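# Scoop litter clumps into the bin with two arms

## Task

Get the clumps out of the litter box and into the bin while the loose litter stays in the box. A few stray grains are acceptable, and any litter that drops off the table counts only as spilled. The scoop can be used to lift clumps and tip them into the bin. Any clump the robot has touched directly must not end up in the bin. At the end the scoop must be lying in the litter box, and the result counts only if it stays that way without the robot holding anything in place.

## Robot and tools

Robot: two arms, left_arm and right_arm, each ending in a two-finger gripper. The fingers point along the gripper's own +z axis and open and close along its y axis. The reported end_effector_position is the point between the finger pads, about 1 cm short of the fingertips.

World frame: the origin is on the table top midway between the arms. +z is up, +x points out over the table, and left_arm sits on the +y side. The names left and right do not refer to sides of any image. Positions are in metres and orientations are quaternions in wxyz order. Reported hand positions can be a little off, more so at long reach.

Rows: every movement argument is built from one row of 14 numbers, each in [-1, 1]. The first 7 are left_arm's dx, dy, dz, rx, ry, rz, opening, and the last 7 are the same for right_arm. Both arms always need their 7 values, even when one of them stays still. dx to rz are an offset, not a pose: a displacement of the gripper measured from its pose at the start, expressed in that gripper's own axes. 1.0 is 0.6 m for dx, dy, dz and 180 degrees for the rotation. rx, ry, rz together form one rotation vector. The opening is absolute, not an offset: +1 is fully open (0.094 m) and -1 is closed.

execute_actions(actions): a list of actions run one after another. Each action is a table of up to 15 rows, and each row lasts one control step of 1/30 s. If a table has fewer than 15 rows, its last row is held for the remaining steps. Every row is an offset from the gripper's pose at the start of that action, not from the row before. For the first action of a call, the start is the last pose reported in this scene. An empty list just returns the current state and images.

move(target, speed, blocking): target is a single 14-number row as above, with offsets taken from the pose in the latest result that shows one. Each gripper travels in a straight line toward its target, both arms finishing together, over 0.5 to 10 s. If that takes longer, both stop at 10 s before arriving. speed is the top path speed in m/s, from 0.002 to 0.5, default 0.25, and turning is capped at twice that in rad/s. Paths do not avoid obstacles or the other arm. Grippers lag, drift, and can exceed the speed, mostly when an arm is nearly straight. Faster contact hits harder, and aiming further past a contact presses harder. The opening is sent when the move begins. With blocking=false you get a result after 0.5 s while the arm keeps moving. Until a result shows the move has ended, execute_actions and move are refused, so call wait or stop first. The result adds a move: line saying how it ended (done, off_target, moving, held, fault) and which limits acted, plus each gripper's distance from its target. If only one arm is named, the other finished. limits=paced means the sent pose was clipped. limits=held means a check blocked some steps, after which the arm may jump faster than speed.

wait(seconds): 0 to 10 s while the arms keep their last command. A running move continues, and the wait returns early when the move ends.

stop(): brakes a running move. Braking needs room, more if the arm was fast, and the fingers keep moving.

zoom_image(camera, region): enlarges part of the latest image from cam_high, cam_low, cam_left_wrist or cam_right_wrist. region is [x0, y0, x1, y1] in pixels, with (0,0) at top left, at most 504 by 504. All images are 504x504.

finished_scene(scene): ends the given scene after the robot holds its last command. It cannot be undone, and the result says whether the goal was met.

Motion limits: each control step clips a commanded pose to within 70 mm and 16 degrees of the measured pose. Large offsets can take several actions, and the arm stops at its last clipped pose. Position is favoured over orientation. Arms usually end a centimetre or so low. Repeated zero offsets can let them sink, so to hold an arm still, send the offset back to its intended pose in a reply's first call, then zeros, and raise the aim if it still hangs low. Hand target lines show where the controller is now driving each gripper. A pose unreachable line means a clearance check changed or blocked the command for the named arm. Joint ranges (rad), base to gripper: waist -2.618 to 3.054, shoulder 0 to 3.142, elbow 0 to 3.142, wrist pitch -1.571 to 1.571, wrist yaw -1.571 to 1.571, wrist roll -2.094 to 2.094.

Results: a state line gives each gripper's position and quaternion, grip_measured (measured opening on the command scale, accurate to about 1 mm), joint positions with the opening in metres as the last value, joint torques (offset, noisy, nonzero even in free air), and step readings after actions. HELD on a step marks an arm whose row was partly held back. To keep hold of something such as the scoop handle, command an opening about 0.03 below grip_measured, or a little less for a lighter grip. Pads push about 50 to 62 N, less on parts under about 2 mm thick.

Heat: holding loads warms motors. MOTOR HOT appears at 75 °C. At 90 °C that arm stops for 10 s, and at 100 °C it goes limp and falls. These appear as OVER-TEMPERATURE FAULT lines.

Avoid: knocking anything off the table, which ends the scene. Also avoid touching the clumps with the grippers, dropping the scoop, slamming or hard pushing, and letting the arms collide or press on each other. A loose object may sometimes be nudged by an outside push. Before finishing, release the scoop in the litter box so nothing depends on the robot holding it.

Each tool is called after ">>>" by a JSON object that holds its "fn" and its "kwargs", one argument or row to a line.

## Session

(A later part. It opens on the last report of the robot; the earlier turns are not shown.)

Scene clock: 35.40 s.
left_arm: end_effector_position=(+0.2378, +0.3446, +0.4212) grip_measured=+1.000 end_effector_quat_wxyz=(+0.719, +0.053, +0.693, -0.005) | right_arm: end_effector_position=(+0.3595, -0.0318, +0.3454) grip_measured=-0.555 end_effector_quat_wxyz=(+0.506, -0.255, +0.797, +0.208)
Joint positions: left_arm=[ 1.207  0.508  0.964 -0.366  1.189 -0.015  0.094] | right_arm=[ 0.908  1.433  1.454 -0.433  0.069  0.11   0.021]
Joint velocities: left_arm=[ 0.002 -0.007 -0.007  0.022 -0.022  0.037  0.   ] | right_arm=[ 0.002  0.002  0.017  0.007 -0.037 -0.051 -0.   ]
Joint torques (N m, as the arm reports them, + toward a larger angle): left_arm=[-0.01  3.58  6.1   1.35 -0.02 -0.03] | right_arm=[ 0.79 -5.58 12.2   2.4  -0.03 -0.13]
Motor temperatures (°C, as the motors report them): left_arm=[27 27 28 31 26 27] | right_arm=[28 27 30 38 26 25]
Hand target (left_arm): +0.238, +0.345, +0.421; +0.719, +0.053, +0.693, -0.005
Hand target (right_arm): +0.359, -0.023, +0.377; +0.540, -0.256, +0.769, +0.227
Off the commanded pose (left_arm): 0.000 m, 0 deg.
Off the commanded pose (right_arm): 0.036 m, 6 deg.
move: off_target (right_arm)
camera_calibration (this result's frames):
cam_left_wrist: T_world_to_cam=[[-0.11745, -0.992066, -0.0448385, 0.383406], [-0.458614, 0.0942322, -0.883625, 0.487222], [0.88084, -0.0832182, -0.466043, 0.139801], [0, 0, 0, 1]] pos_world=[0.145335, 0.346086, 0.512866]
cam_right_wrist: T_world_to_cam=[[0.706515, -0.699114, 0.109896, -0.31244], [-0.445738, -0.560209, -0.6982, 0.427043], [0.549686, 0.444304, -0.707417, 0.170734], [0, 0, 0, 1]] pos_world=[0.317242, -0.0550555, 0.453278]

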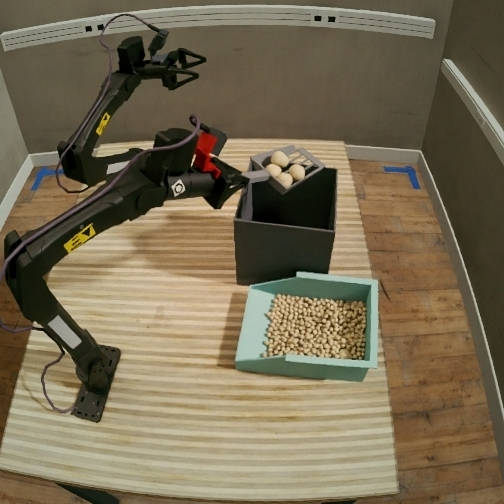

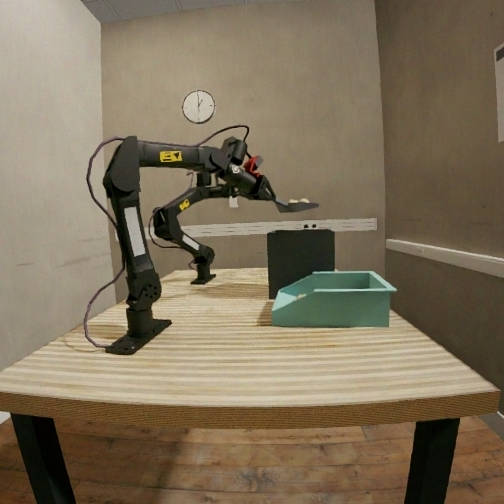

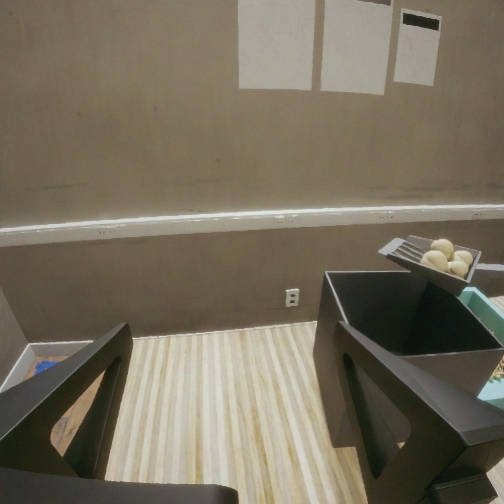

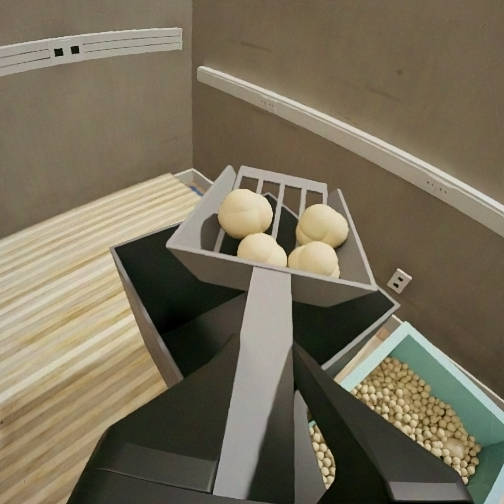

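>>> {"fn": "move", "kwargs": {
  "target": [0,0,0,0,0,0,1,-0.02,0,-0.02,0,0.14,0,-0.6],
  "speed": 0.12
}}

>>> {"fn": "move", "kwargs": {
  "target": [0,0,0,0,0,0,1,-0.02,0,-0.04,0,-0.13,0,-0.6]
}}

>>> {"fn": "move", "kwargs": {
  "target": [0,0,0,0,0,0,1,0.06,-0.28,-0.22,0.25,0,0.12,-0.6]
}}

Scene clock: 38.23 s.
left_arm: end_effector_position=(+0.2378, +0.3446, +0.4212) grip_measured=+1.000 end_effector_quat_wxyz=(+0.719, +0.053, +0.693, -0.005) | right_arm: end_effector_position=(+0.3507, -0.0348, +0.3546) grip_measured=-0.555 end_effector_quat_wxyz=(+0.313, -0.299, +0.891, +0.138)
Joint positions: left_arm=[ 1.207  0.508  0.964 -0.366  1.189 -0.015  0.094] | right_arm=[ 0.895  1.908  2.448 -1.412  0.013  0.108  0.021]
Joint velocities: left_arm=[ 0.002 -0.012 -0.007  0.007 -0.022  0.007  0.   ] | right_arm=[ 0.002 -0.002 -0.017  0.007 -0.066 -0.037 -0.   ]
Joint torques (N m, as the arm reports them, + toward a larger angle): left_arm=[ 0.03  3.64  6.01  1.36 -0.01 -0.04] | right_arm=[-1.01 -7.41  9.12  1.46 -0.02 -0.06]
Motor temperatures (°C, as the motors report them): left_arm=[27 27 29 32 26 27] | right_arm=[28 27 30 38 26 25]
Hand target (left_arm): +0.238, +0.345, +0.421; +0.719, +0.053, +0.693, -0.005
Hand target (right_arm): +0.356, -0.036, +0.361; +0.322, -0.295, +0.888, +0.143
Off the commanded pose (left_arm): 0.000 m, 0 deg.
Off the commanded pose (right_arm): 0.008 m, 1 deg.
move: done
camera_calibration (this result's frames):
cam_left_wrist: T_world_to_cam=[[-0.11745, -0.992066, -0.0448385, 0.383406], [-0.458614, 0.0942322, -0.883625, 0.487222], [0.88084, -0.0832182, -0.466043, 0.139801], [0, 0, 0, 1]] pos_world=[0.145335, 0.346086, 0.512866]
cam_right_wrist: T_world_to_cam=[[0.757756, -0.650666, 0.0493927, -0.304147], [-0.606468, -0.730174, -0.314711, 0.342312], [0.240837, 0.208519, -0.947902, 0.368828], [0, 0, 0, 1]] pos_world=[0.349243, -0.0248584, 0.472364]

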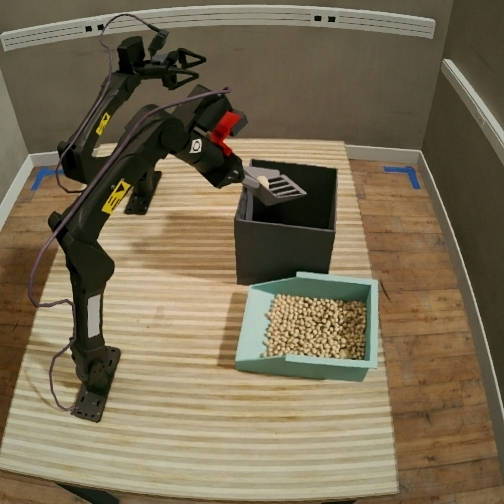

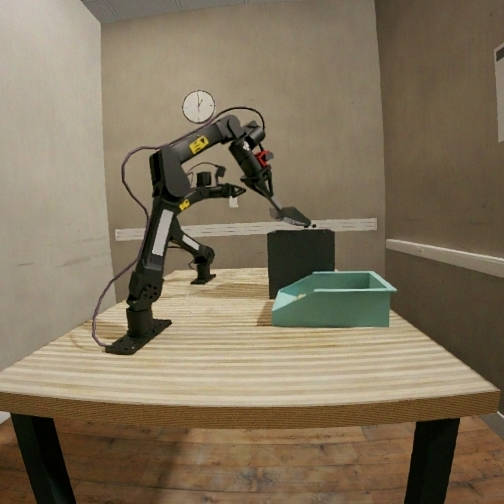

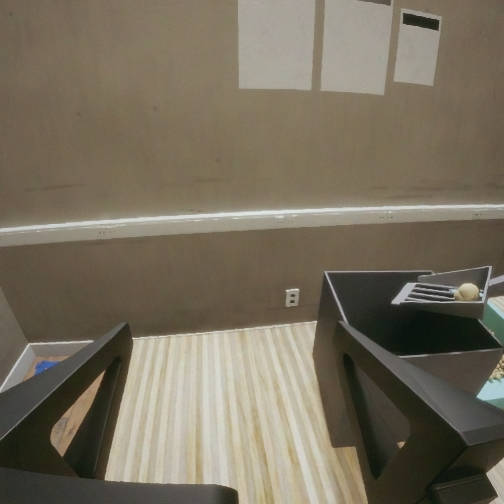

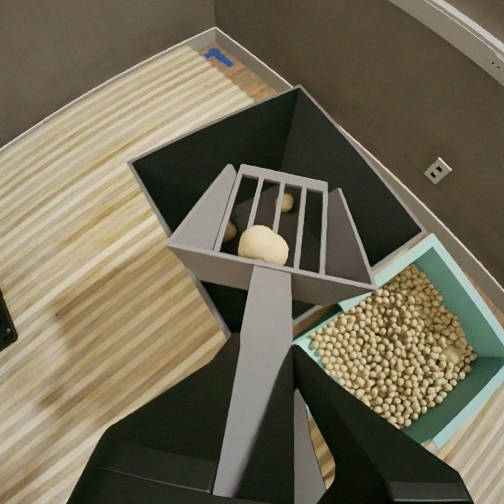

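Scene clock: 39.80 s.
left_arm: end_effector_position=(+0.2378, +0.3446, +0.4212) grip_measured=+1.000 end_effector_quat_wxyz=(+0.719, +0.053, +0.693, -0.005) | right_arm: end_effector_position=(+0.3517, -0.0406, +0.3680) grip_measured=-0.555 end_effector_quat_wxyz=(+0.467, -0.266, +0.821, +0.191)
Joint positions: left_arm=[ 1.207  0.508  0.964 -0.366  1.189 -0.015  0.094] | right_arm=[ 0.902  1.491  1.694 -0.715  0.059  0.108  0.021]
Joint velocities: left_arm=[ 0.002 -0.007  0.007 -0.037 -0.007 -0.051  0.   ] | right_arm=[-0.002  0.012  0.002  0.007 -0.022  0.007 -0.   ]
Joint torques (N m, as the arm reports them, + toward a larger angle): left_arm=[ 0.05  3.78  6.28  1.36 -0.05  0.01] | right_arm=[ 0.89 -7.87  6.39  2.12  0.13 -0.03]
Motor temperatures (°C, as the motors report them): left_arm=[27 27 29 32 26 27] | right_arm=[28 27 30 38 26 25]
Hand target (left_arm): +0.238, +0.345, +0.421; +0.719, +0.053, +0.693, -0.005
Hand target (right_arm): +0.346, -0.040, +0.380; +0.485, -0.264, +0.810, +0.200
Off the commanded pose (left_arm): 0.000 m, 0 deg.
Off the commanded pose (right_arm): 0.014 m, 3 deg.
move: off_target (right_arm)
camera_calibration (this result's frames):
cam_left_wrist: T_world_to_cam=[[-0.11745, -0.992066, -0.0448385, 0.383406], [-0.458614, 0.0942322, -0.883625, 0.487222], [0.88084, -0.0832182, -0.466043, 0.139801], [0, 0, 0, 1]] pos_world=[0.145335, 0.346086, 0.512866]
cam_right_wrist: T_world_to_cam=[[0.71694, -0.689376, 0.103723, -0.316605], [-0.492546, -0.606193, -0.624442, 0.421894], [0.493352, 0.396599, -0.774153, 0.237359], [0, 0, 0, 1]] pos_world=[0.317688, -0.0566472, 0.48004]

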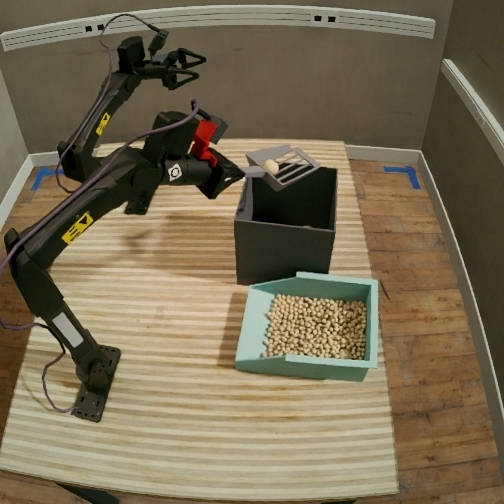

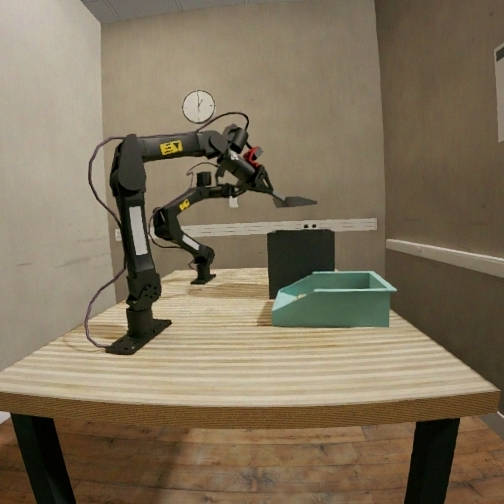

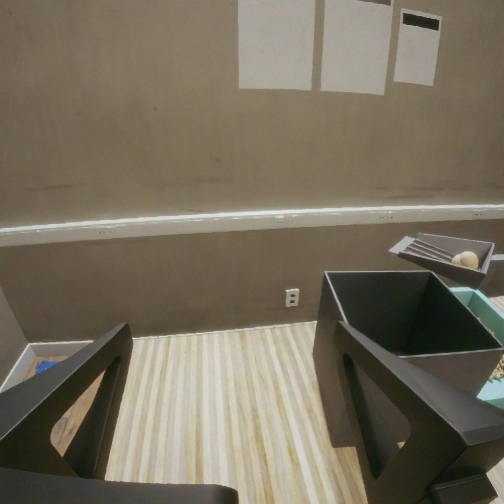

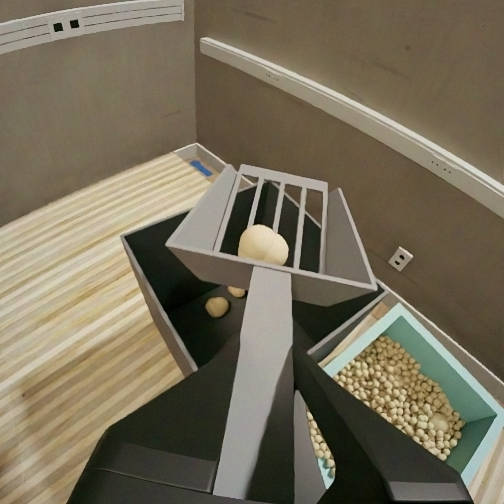

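Scene clock: 42.07 s.
left_arm: end_effector_position=(+0.2378, +0.3446, +0.4212) grip_measured=+1.000 end_effector_quat_wxyz=(+0.719, +0.053, +0.693, -0.005) | right_arm: end_effector_position=(+0.3584, -0.2457, +0.3724) grip_measured=-0.557 end_effector_quat_wxyz=(+0.473, +0.064, +0.877, -0.057)
Joint positions: left_arm=[ 1.207  0.508  0.964 -0.366  1.189 -0.015  0.094] | right_arm=[ 0.722  1.351  1.703 -1.094  0.632  0.449  0.021]
Joint velocities: left_arm=[-0.002 -0.002  0.007  0.081 -0.022 -0.007  0.   ] | right_arm=[-0.002  0.002  0.002  0.007  0.022  0.022  0.   ]
Joint torques (N m, as the arm reports them, + toward a larger angle): left_arm=[ 0.06  3.76  6.18  1.36 -0.01 -0.05] | right_arm=[-0.85 -5.3   9.81  1.51  0.54  0.16]
Motor temperatures (°C, as the motors report them): left_arm=[27 27 29 32 26 27] | right_arm=[28 27 30 38 26 25]
Hand target (left_arm): +0.238, +0.345, +0.421; +0.719, +0.053, +0.693, -0.005
Hand target (right_arm): +0.354, -0.257, +0.392; +0.495, +0.087, +0.863, -0.052
Off the commanded pose (left_arm): 0.000 m, 0 deg.
Off the commanded pose (right_arm): 0.022 m, 3 deg.
move: off_target (right_arm)
camera_calibration (this result's frames):
cam_left_wrist: T_world_to_cam=[[-0.11745, -0.992066, -0.0448385, 0.383406], [-0.458614, 0.0942322, -0.883625, 0.487222], [0.88084, -0.0832182, -0.466043, 0.139801], [0, 0, 0, 1]] pos_world=[0.145335, 0.346086, 0.512866]
cam_right_wrist: T_world_to_cam=[[-0.0139068, -0.980241, 0.19732, -0.307638], [-0.827237, -0.0995731, -0.55296, 0.521423], [0.561681, -0.17092, -0.809506, 0.168031], [0, 0, 0, 1]] pos_world=[0.332682, -0.22092, 0.485051]

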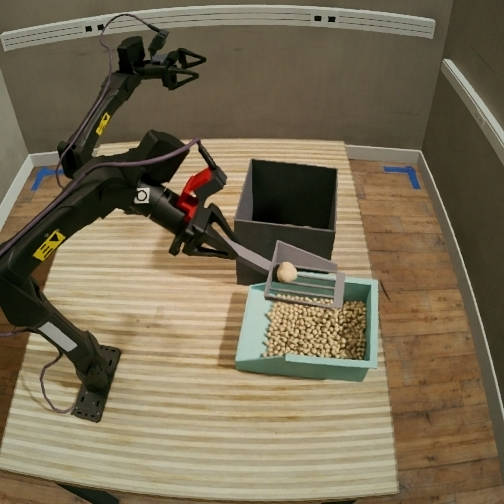

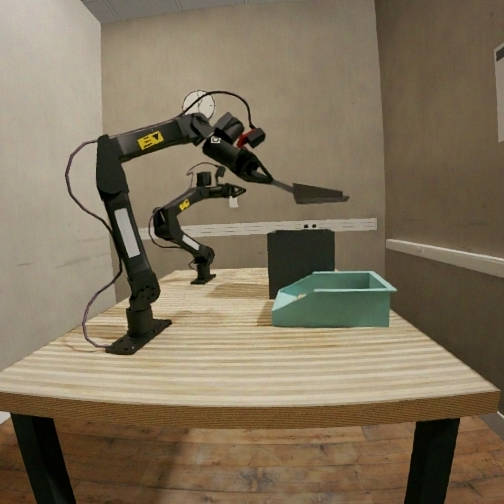

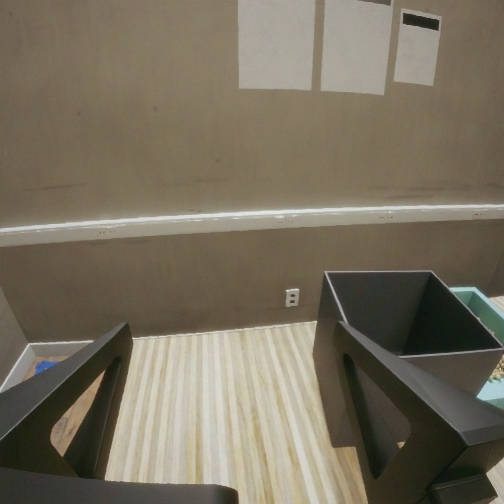

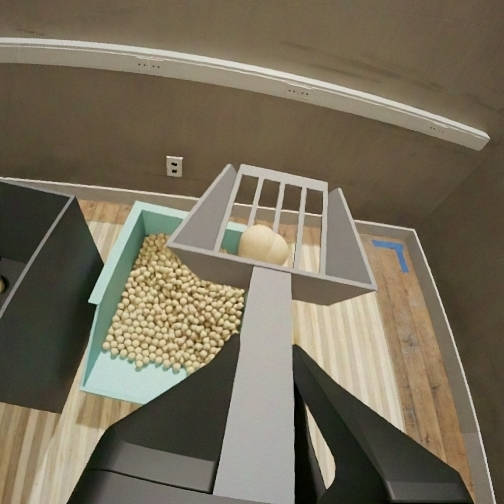

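One remains; carry on to scoop the last.

>>> {"fn": "move", "kwargs": {
  "target": [0,0,0,0,0,0,1,0.29,0.1,0.14,0,0.09,0.02,-0.6],
  "speed": 0.15
}}

>>> {"fn": "move", "kwargs": {
  "target": [0,0,0,0,0,0,1,-0.02,0,0.11,0,0,0,-0.6],
  "speed": 0.07
}}

Scene clock: 44.13 s.
left_arm: end_effector_position=(+0.2378, +0.3446, +0.4212) grip_measured=+1.000 end_effector_quat_wxyz=(+0.719, +0.053, +0.693, -0.005) | right_arm: end_effector_position=(+0.3398, -0.1946, +0.1797) grip_measured=-0.557 end_effector_quat_wxyz=(+0.342, +0.096, +0.934, -0.036)
Joint positions: left_arm=[ 1.207  0.508  0.964 -0.366  1.189 -0.015  0.094] | right_arm=[ 0.835  1.415  1.169 -0.846  0.534  0.773  0.021]
Joint velocities: left_arm=[-0.002 -0.022 -0.027 -0.037 -0.022  0.037  0.   ] | right_arm=[-0.007  0.012  0.022  0.007 -0.007 -0.022  0.001]
Joint torques (N m, as the arm reports them, + toward a larger angle): left_arm=[-0.14  3.65  5.96  1.37 -0.02 -0.03] | right_arm=[ 0.74 -4.76  6.59  1.23  0.44  0.05]
Motor temperatures (°C, as the motors report them): left_arm=[27 27 29 32 26 27] | right_arm=[28 27 30 37 26 25]
Hand target (left_arm): +0.238, +0.345, +0.421; +0.719, +0.053, +0.693, -0.005
Hand target (right_arm): +0.340, -0.192, +0.178; +0.348, +0.098, +0.932, -0.035
Off the commanded pose (left_arm): 0.000 m, 0 deg.
Off the commanded pose (right_arm): 0.006 m, 1 deg.
move: done
camera_calibration (this result's frames):
cam_left_wrist: T_world_to_cam=[[-0.11745, -0.992066, -0.0448385, 0.383406], [-0.458614, 0.0942322, -0.883625, 0.487222], [0.88084, -0.0832182, -0.466043, 0.139801], [0, 0, 0, 1]] pos_world=[0.145335, 0.346086, 0.512866]
cam_right_wrist: T_world_to_cam=[[-0.0138002, -0.993833, 0.110025, -0.206738], [-0.951104, -0.0209091, -0.308163, 0.417944], [0.308563, -0.108898, -0.94495, 0.153661], [0, 0, 0, 1]] pos_world=[0.347242, -0.179991, 0.296743]

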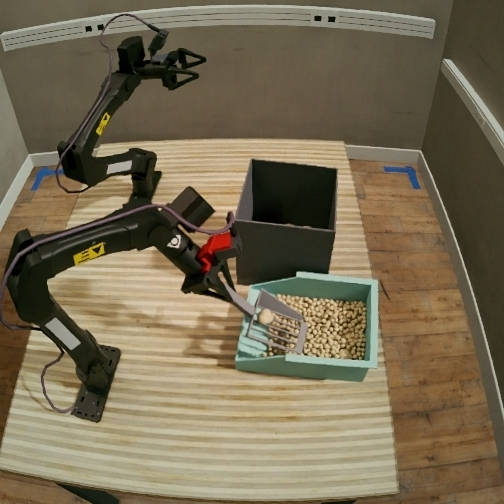

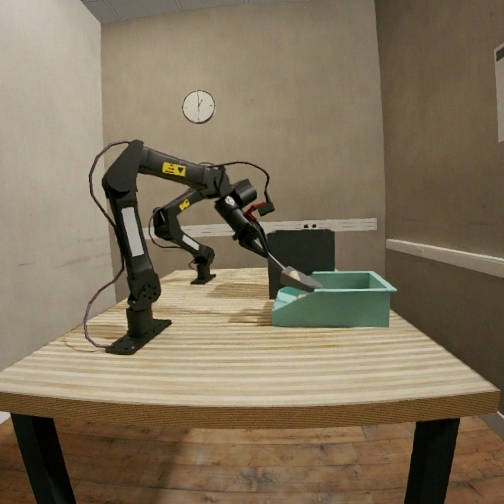

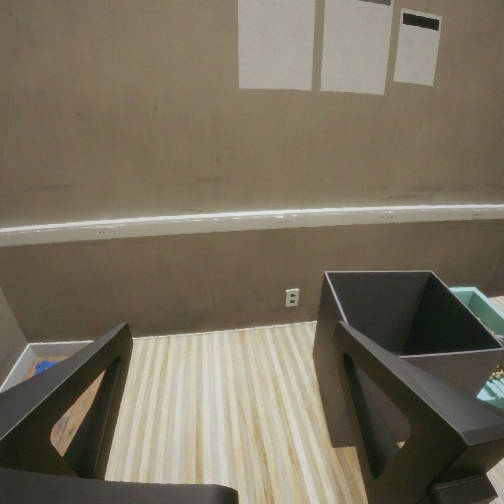

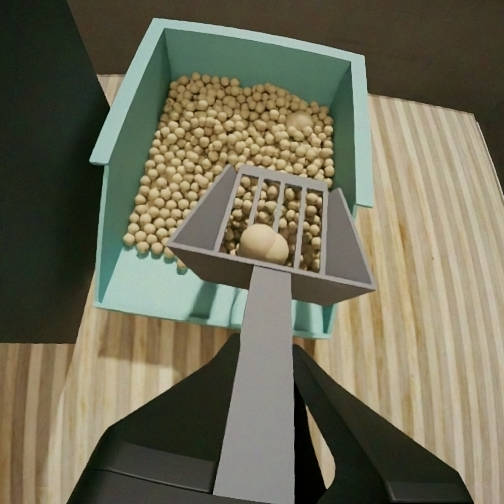

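Scene clock: 45.43 s.
left_arm: end_effector_position=(+0.2378, +0.3446, +0.4212) grip_measured=+1.000 end_effector_quat_wxyz=(+0.719, +0.053, +0.693, -0.005) | right_arm: end_effector_position=(+0.3876, -0.2005, +0.1452) grip_measured=-0.557 end_effector_quat_wxyz=(+0.345, +0.098, +0.933, -0.029)
Joint positions: left_arm=[ 1.207  0.508  0.964 -0.366  1.189 -0.015  0.094] | right_arm=[ 0.713  1.536  1.129 -0.613  0.469  0.654  0.021]
Joint velocities: left_arm=[-0.002 -0.007 -0.017  0.007 -0.037  0.037  0.   ] | right_arm=[-0.002  0.007  0.012  0.007  0.007 -0.022  0.001]
Joint torques (N m, as the arm reports them, + toward a larger angle): left_arm=[ 0.08  3.81  6.19  1.34 -0.03 -0.03] | right_arm=[-0.99 -5.17  6.01  1.4   0.23 -0.16]
Motor temperatures (°C, as the motors report them): left_arm=[27 27 29 32 26 27] | right_arm=[28 27 29 37 26 25]
Hand target (left_arm): +0.238, +0.345, +0.421; +0.719, +0.053, +0.693, -0.005
Hand target (right_arm): +0.389, -0.205, +0.136; +0.341, +0.097, +0.934, -0.036
Off the commanded pose (left_arm): 0.000 m, 0 deg.
Off the commanded pose (right_arm): 0.010 m, 1 deg.
move: done
camera_calibration (this result's frames):
cam_left_wrist: T_world_to_cam=[[-0.11745, -0.992066, -0.0448385, 0.383406], [-0.458614, 0.0942322, -0.883625, 0.487222], [0.88084, -0.0832182, -0.466043, 0.139801], [0, 0, 0, 1]] pos_world=[0.145335, 0.346086, 0.512866]
cam_right_wrist: T_world_to_cam=[[-0.0135919, -0.995178, 0.0971431, -0.206638], [-0.948627, -0.0178792, -0.315891, 0.453415], [0.316104, -0.0964462, -0.943809, 0.105083], [0, 0, 0, 1]] pos_world=[0.394096, -0.1874, 0.262481]

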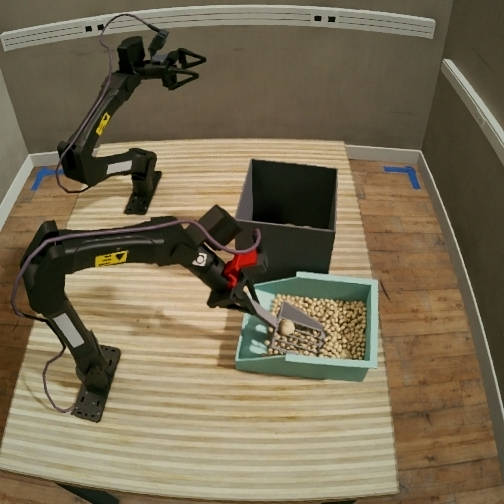

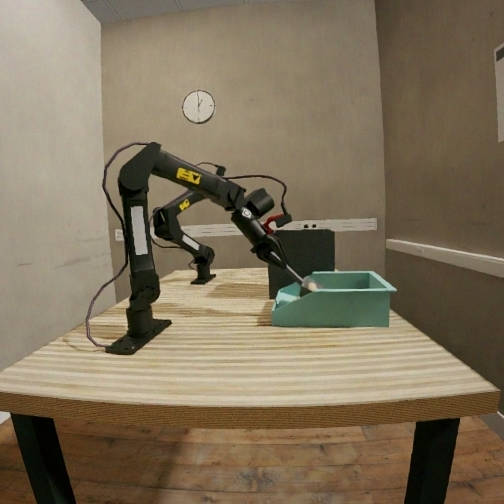

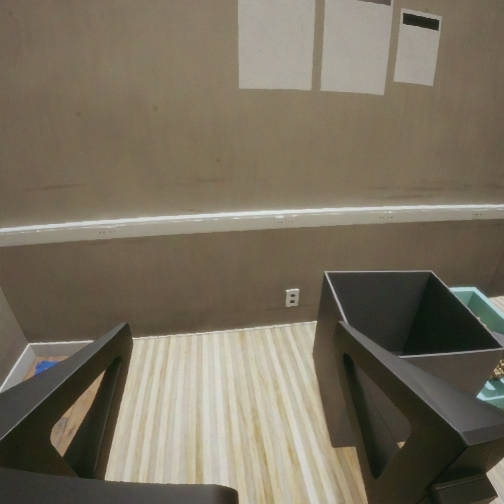

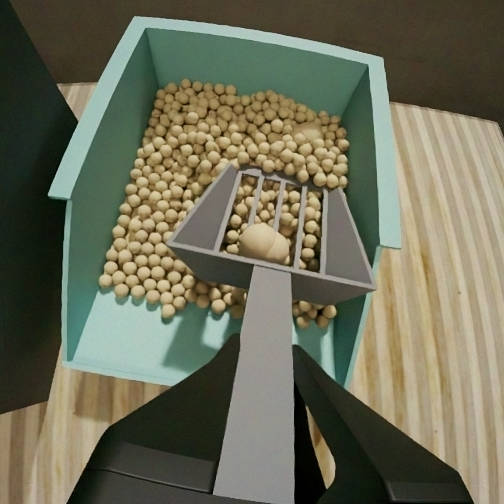

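>>> {"fn": "move", "kwargs": {
  "target": [0,0,0,0,0,0,1,-0.03,0.01,0.09,0,0,0,-0.6],
  "speed": 0.05
}}

>>> {"fn": "move", "kwargs": {
  "target": [0,0,0,0,0,0,1,-0.035,0.01,0.07,0,-0.05,0,-0.6],
  "speed": 0.05
}}

>>> {"fn": "move", "kwargs": {
  "target": [0,0,0,0,0,0,1,-0.04,0,0.01,0,-0.08,0,-0.6],
  "speed": 0.06
}}

Scene clock: 47.03 s.
left_arm: end_effector_position=(+0.2378, +0.3446, +0.4212) grip_measured=+1.000 end_effector_quat_wxyz=(+0.719, +0.053, +0.693, -0.005) | right_arm: end_effector_position=(+0.4334, -0.2050, +0.1253) grip_measured=-0.557 end_effector_quat_wxyz=(+0.363, +0.109, +0.925, -0.029)
Joint positions: left_arm=[ 1.207  0.508  0.964 -0.366  1.189 -0.015  0.094] | right_arm=[ 0.638  1.671  1.16  -0.446  0.454  0.593  0.021]
Joint velocities: left_arm=[ 0.012  0.002 -0.037 -0.081 -0.007 -0.022  0.   ] | right_arm=[ 0.002 -0.002  0.002 -0.066 -0.037  0.022 -0.   ]
Joint torques (N m, as the arm reports them, + toward a larger angle): left_arm=[ 0.07  3.72  6.17  1.37  0.01 -0.07] | right_arm=[-0.81 -5.1   9.68  1.13 -0.07 -0.19]
Motor temperatures (°C, as the motors report them): left_arm=[27 27 29 32 26 27] | right_arm=[28 27 30 37 26 25]
Hand target (left_arm): +0.238, +0.345, +0.421; +0.719, +0.053, +0.693, -0.005
Hand target (right_arm): +0.436, -0.204, +0.115; +0.345, +0.099, +0.933, -0.029
Off the commanded pose (left_arm): 0.000 m, 0 deg.
Off the commanded pose (right_arm): 0.010 m, 3 deg.
move: off_target (right_arm)
camera_calibration (this result's frames):
cam_left_wrist: T_world_to_cam=[[-0.11745, -0.992066, -0.0448385, 0.383406], [-0.458614, 0.0942322, -0.883625, 0.487222], [0.88084, -0.0832182, -0.466043, 0.139801], [0, 0, 0, 1]] pos_world=[0.145335, 0.346086, 0.512866]
cam_right_wrist: T_world_to_cam=[[-0.0376834, -0.994973, 0.0927804, -0.197587], [-0.935562, 0.00250196, -0.353154, 0.493685], [0.351146, -0.10011, -0.930953, 0.0538688], [0, 0, 0, 1]] pos_world=[0.435512, -0.192436, 0.242828]

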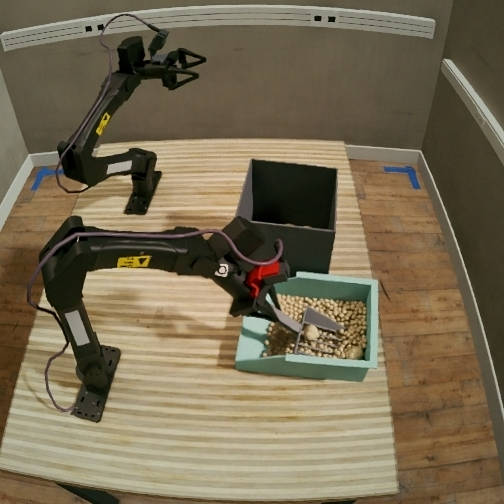

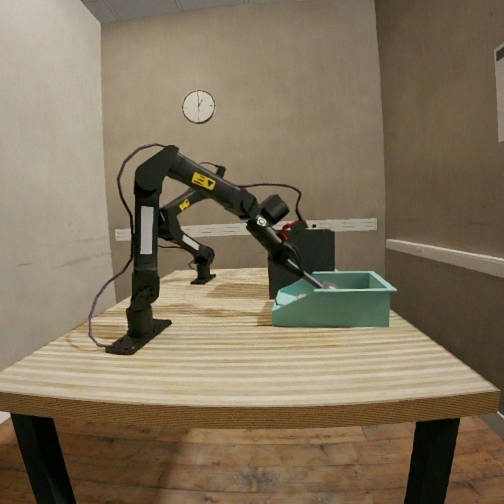

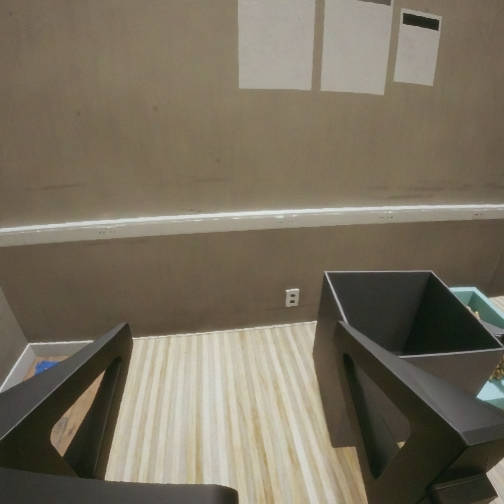

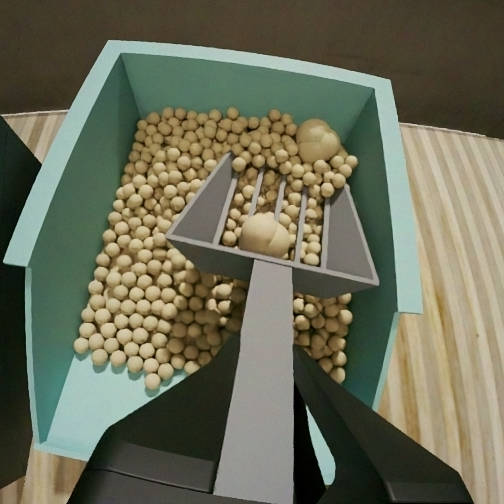

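Scene clock: 48.83 s.
left_arm: end_effector_position=(+0.2378, +0.3446, +0.4212) grip_measured=+1.000 end_effector_quat_wxyz=(+0.719, +0.053, +0.693, -0.005) | right_arm: end_effector_position=(+0.4642, -0.2010, +0.1134) grip_measured=-0.557 end_effector_quat_wxyz=(+0.418, +0.099, +0.902, -0.034)
Joint positions: left_arm=[ 1.207  0.508  0.964 -0.366  1.189 -0.015  0.094] | right_arm=[ 0.631  1.75   1.114 -0.198  0.505  0.519  0.021]
Joint velocities: left_arm=[-0.012  0.002  0.002  0.051 -0.095 -0.051  0.   ] | right_arm=[ 0.007  0.017 -0.017  0.066 -0.051  0.022  0.   ]
Joint torques (N m, as the arm reports them, + toward a larger angle): left_arm=[ 0.05  3.81  6.07  1.34 -0.03 -0.06] | right_arm=[-1.79 -6.    6.31  2.19  0.35 -0.22]
Motor temperatures (°C, as the motors report them): left_arm=[27 27 29 32 26 27] | right_arm=[28 27 29 37 26 25]
Hand target (left_arm): +0.238, +0.345, +0.421; +0.719, +0.053, +0.693, -0.005
Hand target (right_arm): +0.476, -0.208, +0.109; +0.433, +0.107, +0.894, -0.037
Off the commanded pose (left_arm): 0.000 m, 0 deg.
Off the commanded pose (right_arm): 0.016 m, 2 deg.
move: off_target (right_arm)
camera_calibration (this result's frames):
cam_left_wrist: T_world_to_cam=[[-0.11745, -0.992066, -0.0448385, 0.383406], [-0.458614, 0.0942322, -0.883625, 0.487222], [0.88084, -0.0832182, -0.466043, 0.139801], [0, 0, 0, 1]] pos_world=[0.145335, 0.346086, 0.512866]
cam_right_wrist: T_world_to_cam=[[-0.0376317, -0.992428, 0.11692, -0.193517], [-0.888033, -0.020441, -0.459326, 0.503685], [0.458238, -0.121114, -0.880539, -0.0273101], [0, 0, 0, 1]] pos_world=[0.452521, -0.185064, 0.229934]

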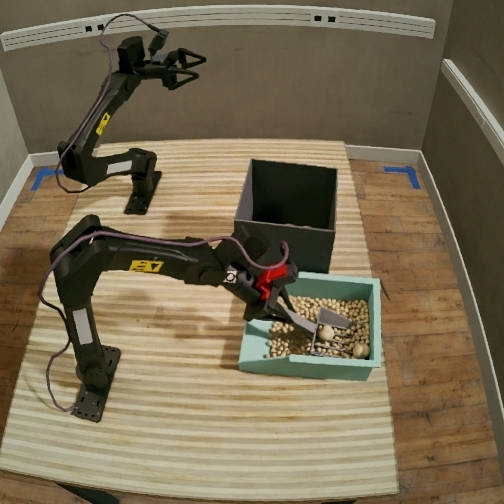

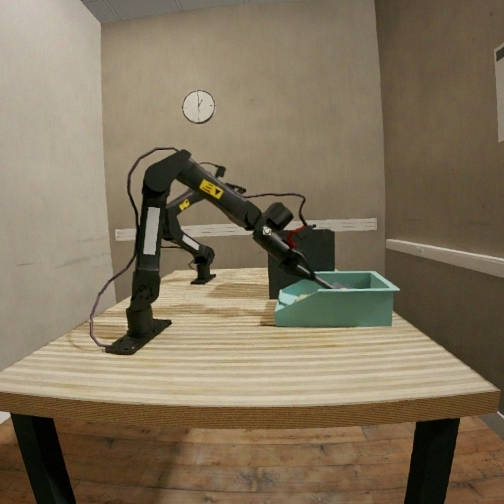

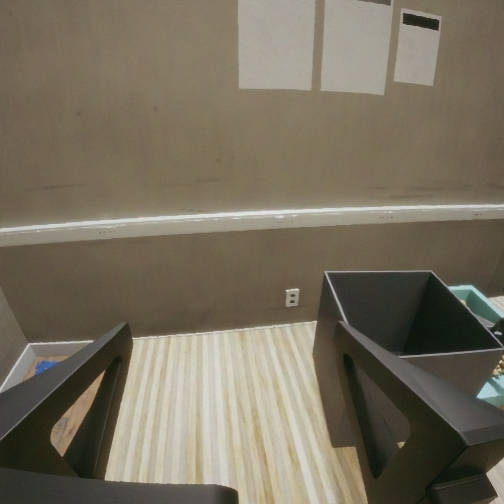

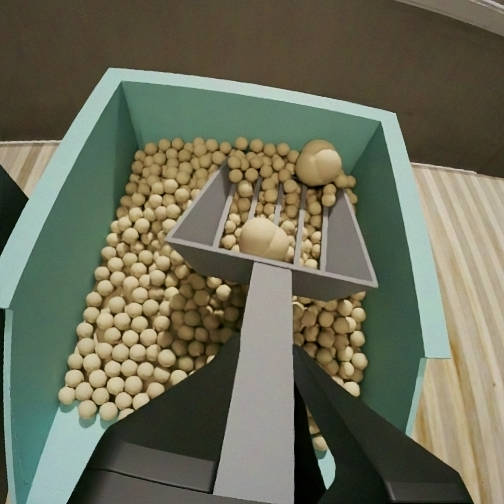

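Scene clock: 51.23 s.
left_arm: end_effector_position=(+0.2378, +0.3446, +0.4212) grip_measured=+1.000 end_effector_quat_wxyz=(+0.719, +0.053, +0.693, -0.005) | right_arm: end_effector_position=(+0.4680, -0.2036, +0.1080) grip_measured=-0.557 end_effector_quat_wxyz=(+0.481, +0.079, +0.872, -0.047)
Joint positions: left_arm=[ 1.207  0.508  0.964 -0.366  1.189 -0.015  0.094] | right_arm=[0.646 1.75  0.966 0.095 0.576 0.415 0.021]
Joint velocities: left_arm=[-0.002 -0.002  0.012 -0.11  -0.007  0.007  0.   ] | right_arm=[-0.002 -0.002 -0.017  0.007  0.022 -0.095 -0.   ]
Joint torques (N m, as the arm reports them, + toward a larger angle): left_arm=[-0.05  3.72  6.12  1.37 -0.01 -0.04] | right_arm=[-0.36 -7.51  7.38  2.6   0.66 -0.23]
Motor temperatures (°C, as the motors report them): left_arm=[27 27 29 32 26 27] | right_arm=[28 27 29 38 26 25]
Hand target (left_arm): +0.238, +0.345, +0.421; +0.719, +0.053, +0.693, -0.005
Hand target (right_arm): +0.481, -0.206, +0.128; +0.524, +0.097, +0.845, -0.044
Off the commanded pose (left_arm): 0.000 m, 0 deg.
Off the commanded pose (right_arm): 0.025 m, 7 deg.
move: off_target (right_arm)
camera_calibration (this result's frames):
cam_left_wrist: T_world_to_cam=[[-0.11745, -0.992066, -0.0448385, 0.383406], [-0.458614, 0.0942322, -0.883625, 0.487222], [0.88084, -0.0832182, -0.466043, 0.139801], [0, 0, 0, 1]] pos_world=[0.145335, 0.346086, 0.512866]
cam_right_wrist: T_world_to_cam=[[-0.0325735, -0.985491, 0.16657, -0.201702], [-0.817159, -0.0697022, -0.572183, 0.47353], [0.575492, -0.154752, -0.803032, -0.10422], [0, 0, 0, 1]] pos_world=[0.440357, -0.181898, 0.220851]

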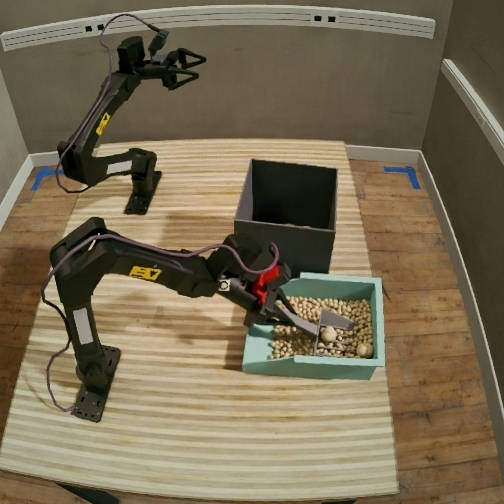

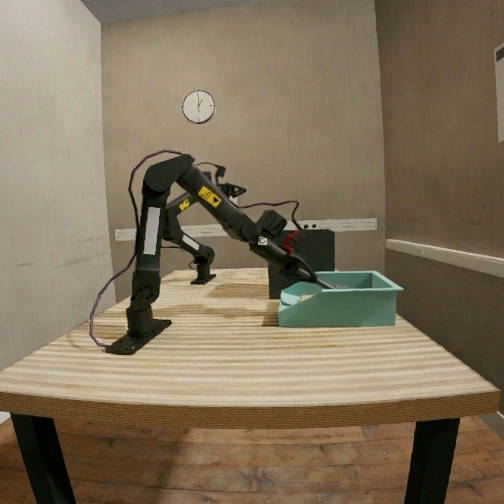

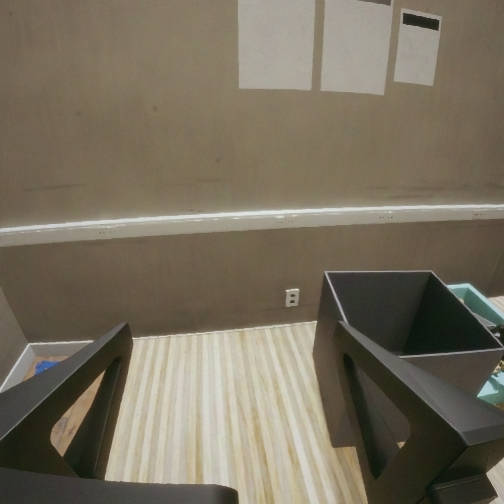

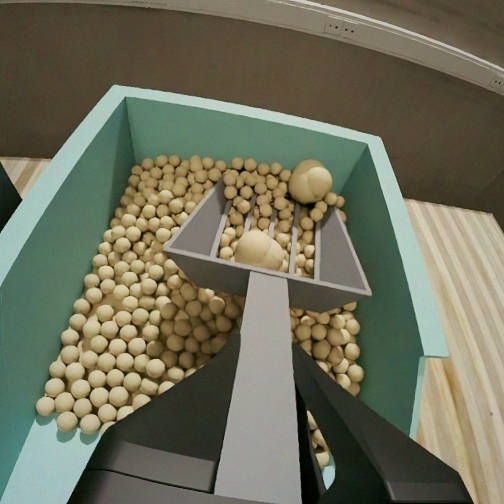

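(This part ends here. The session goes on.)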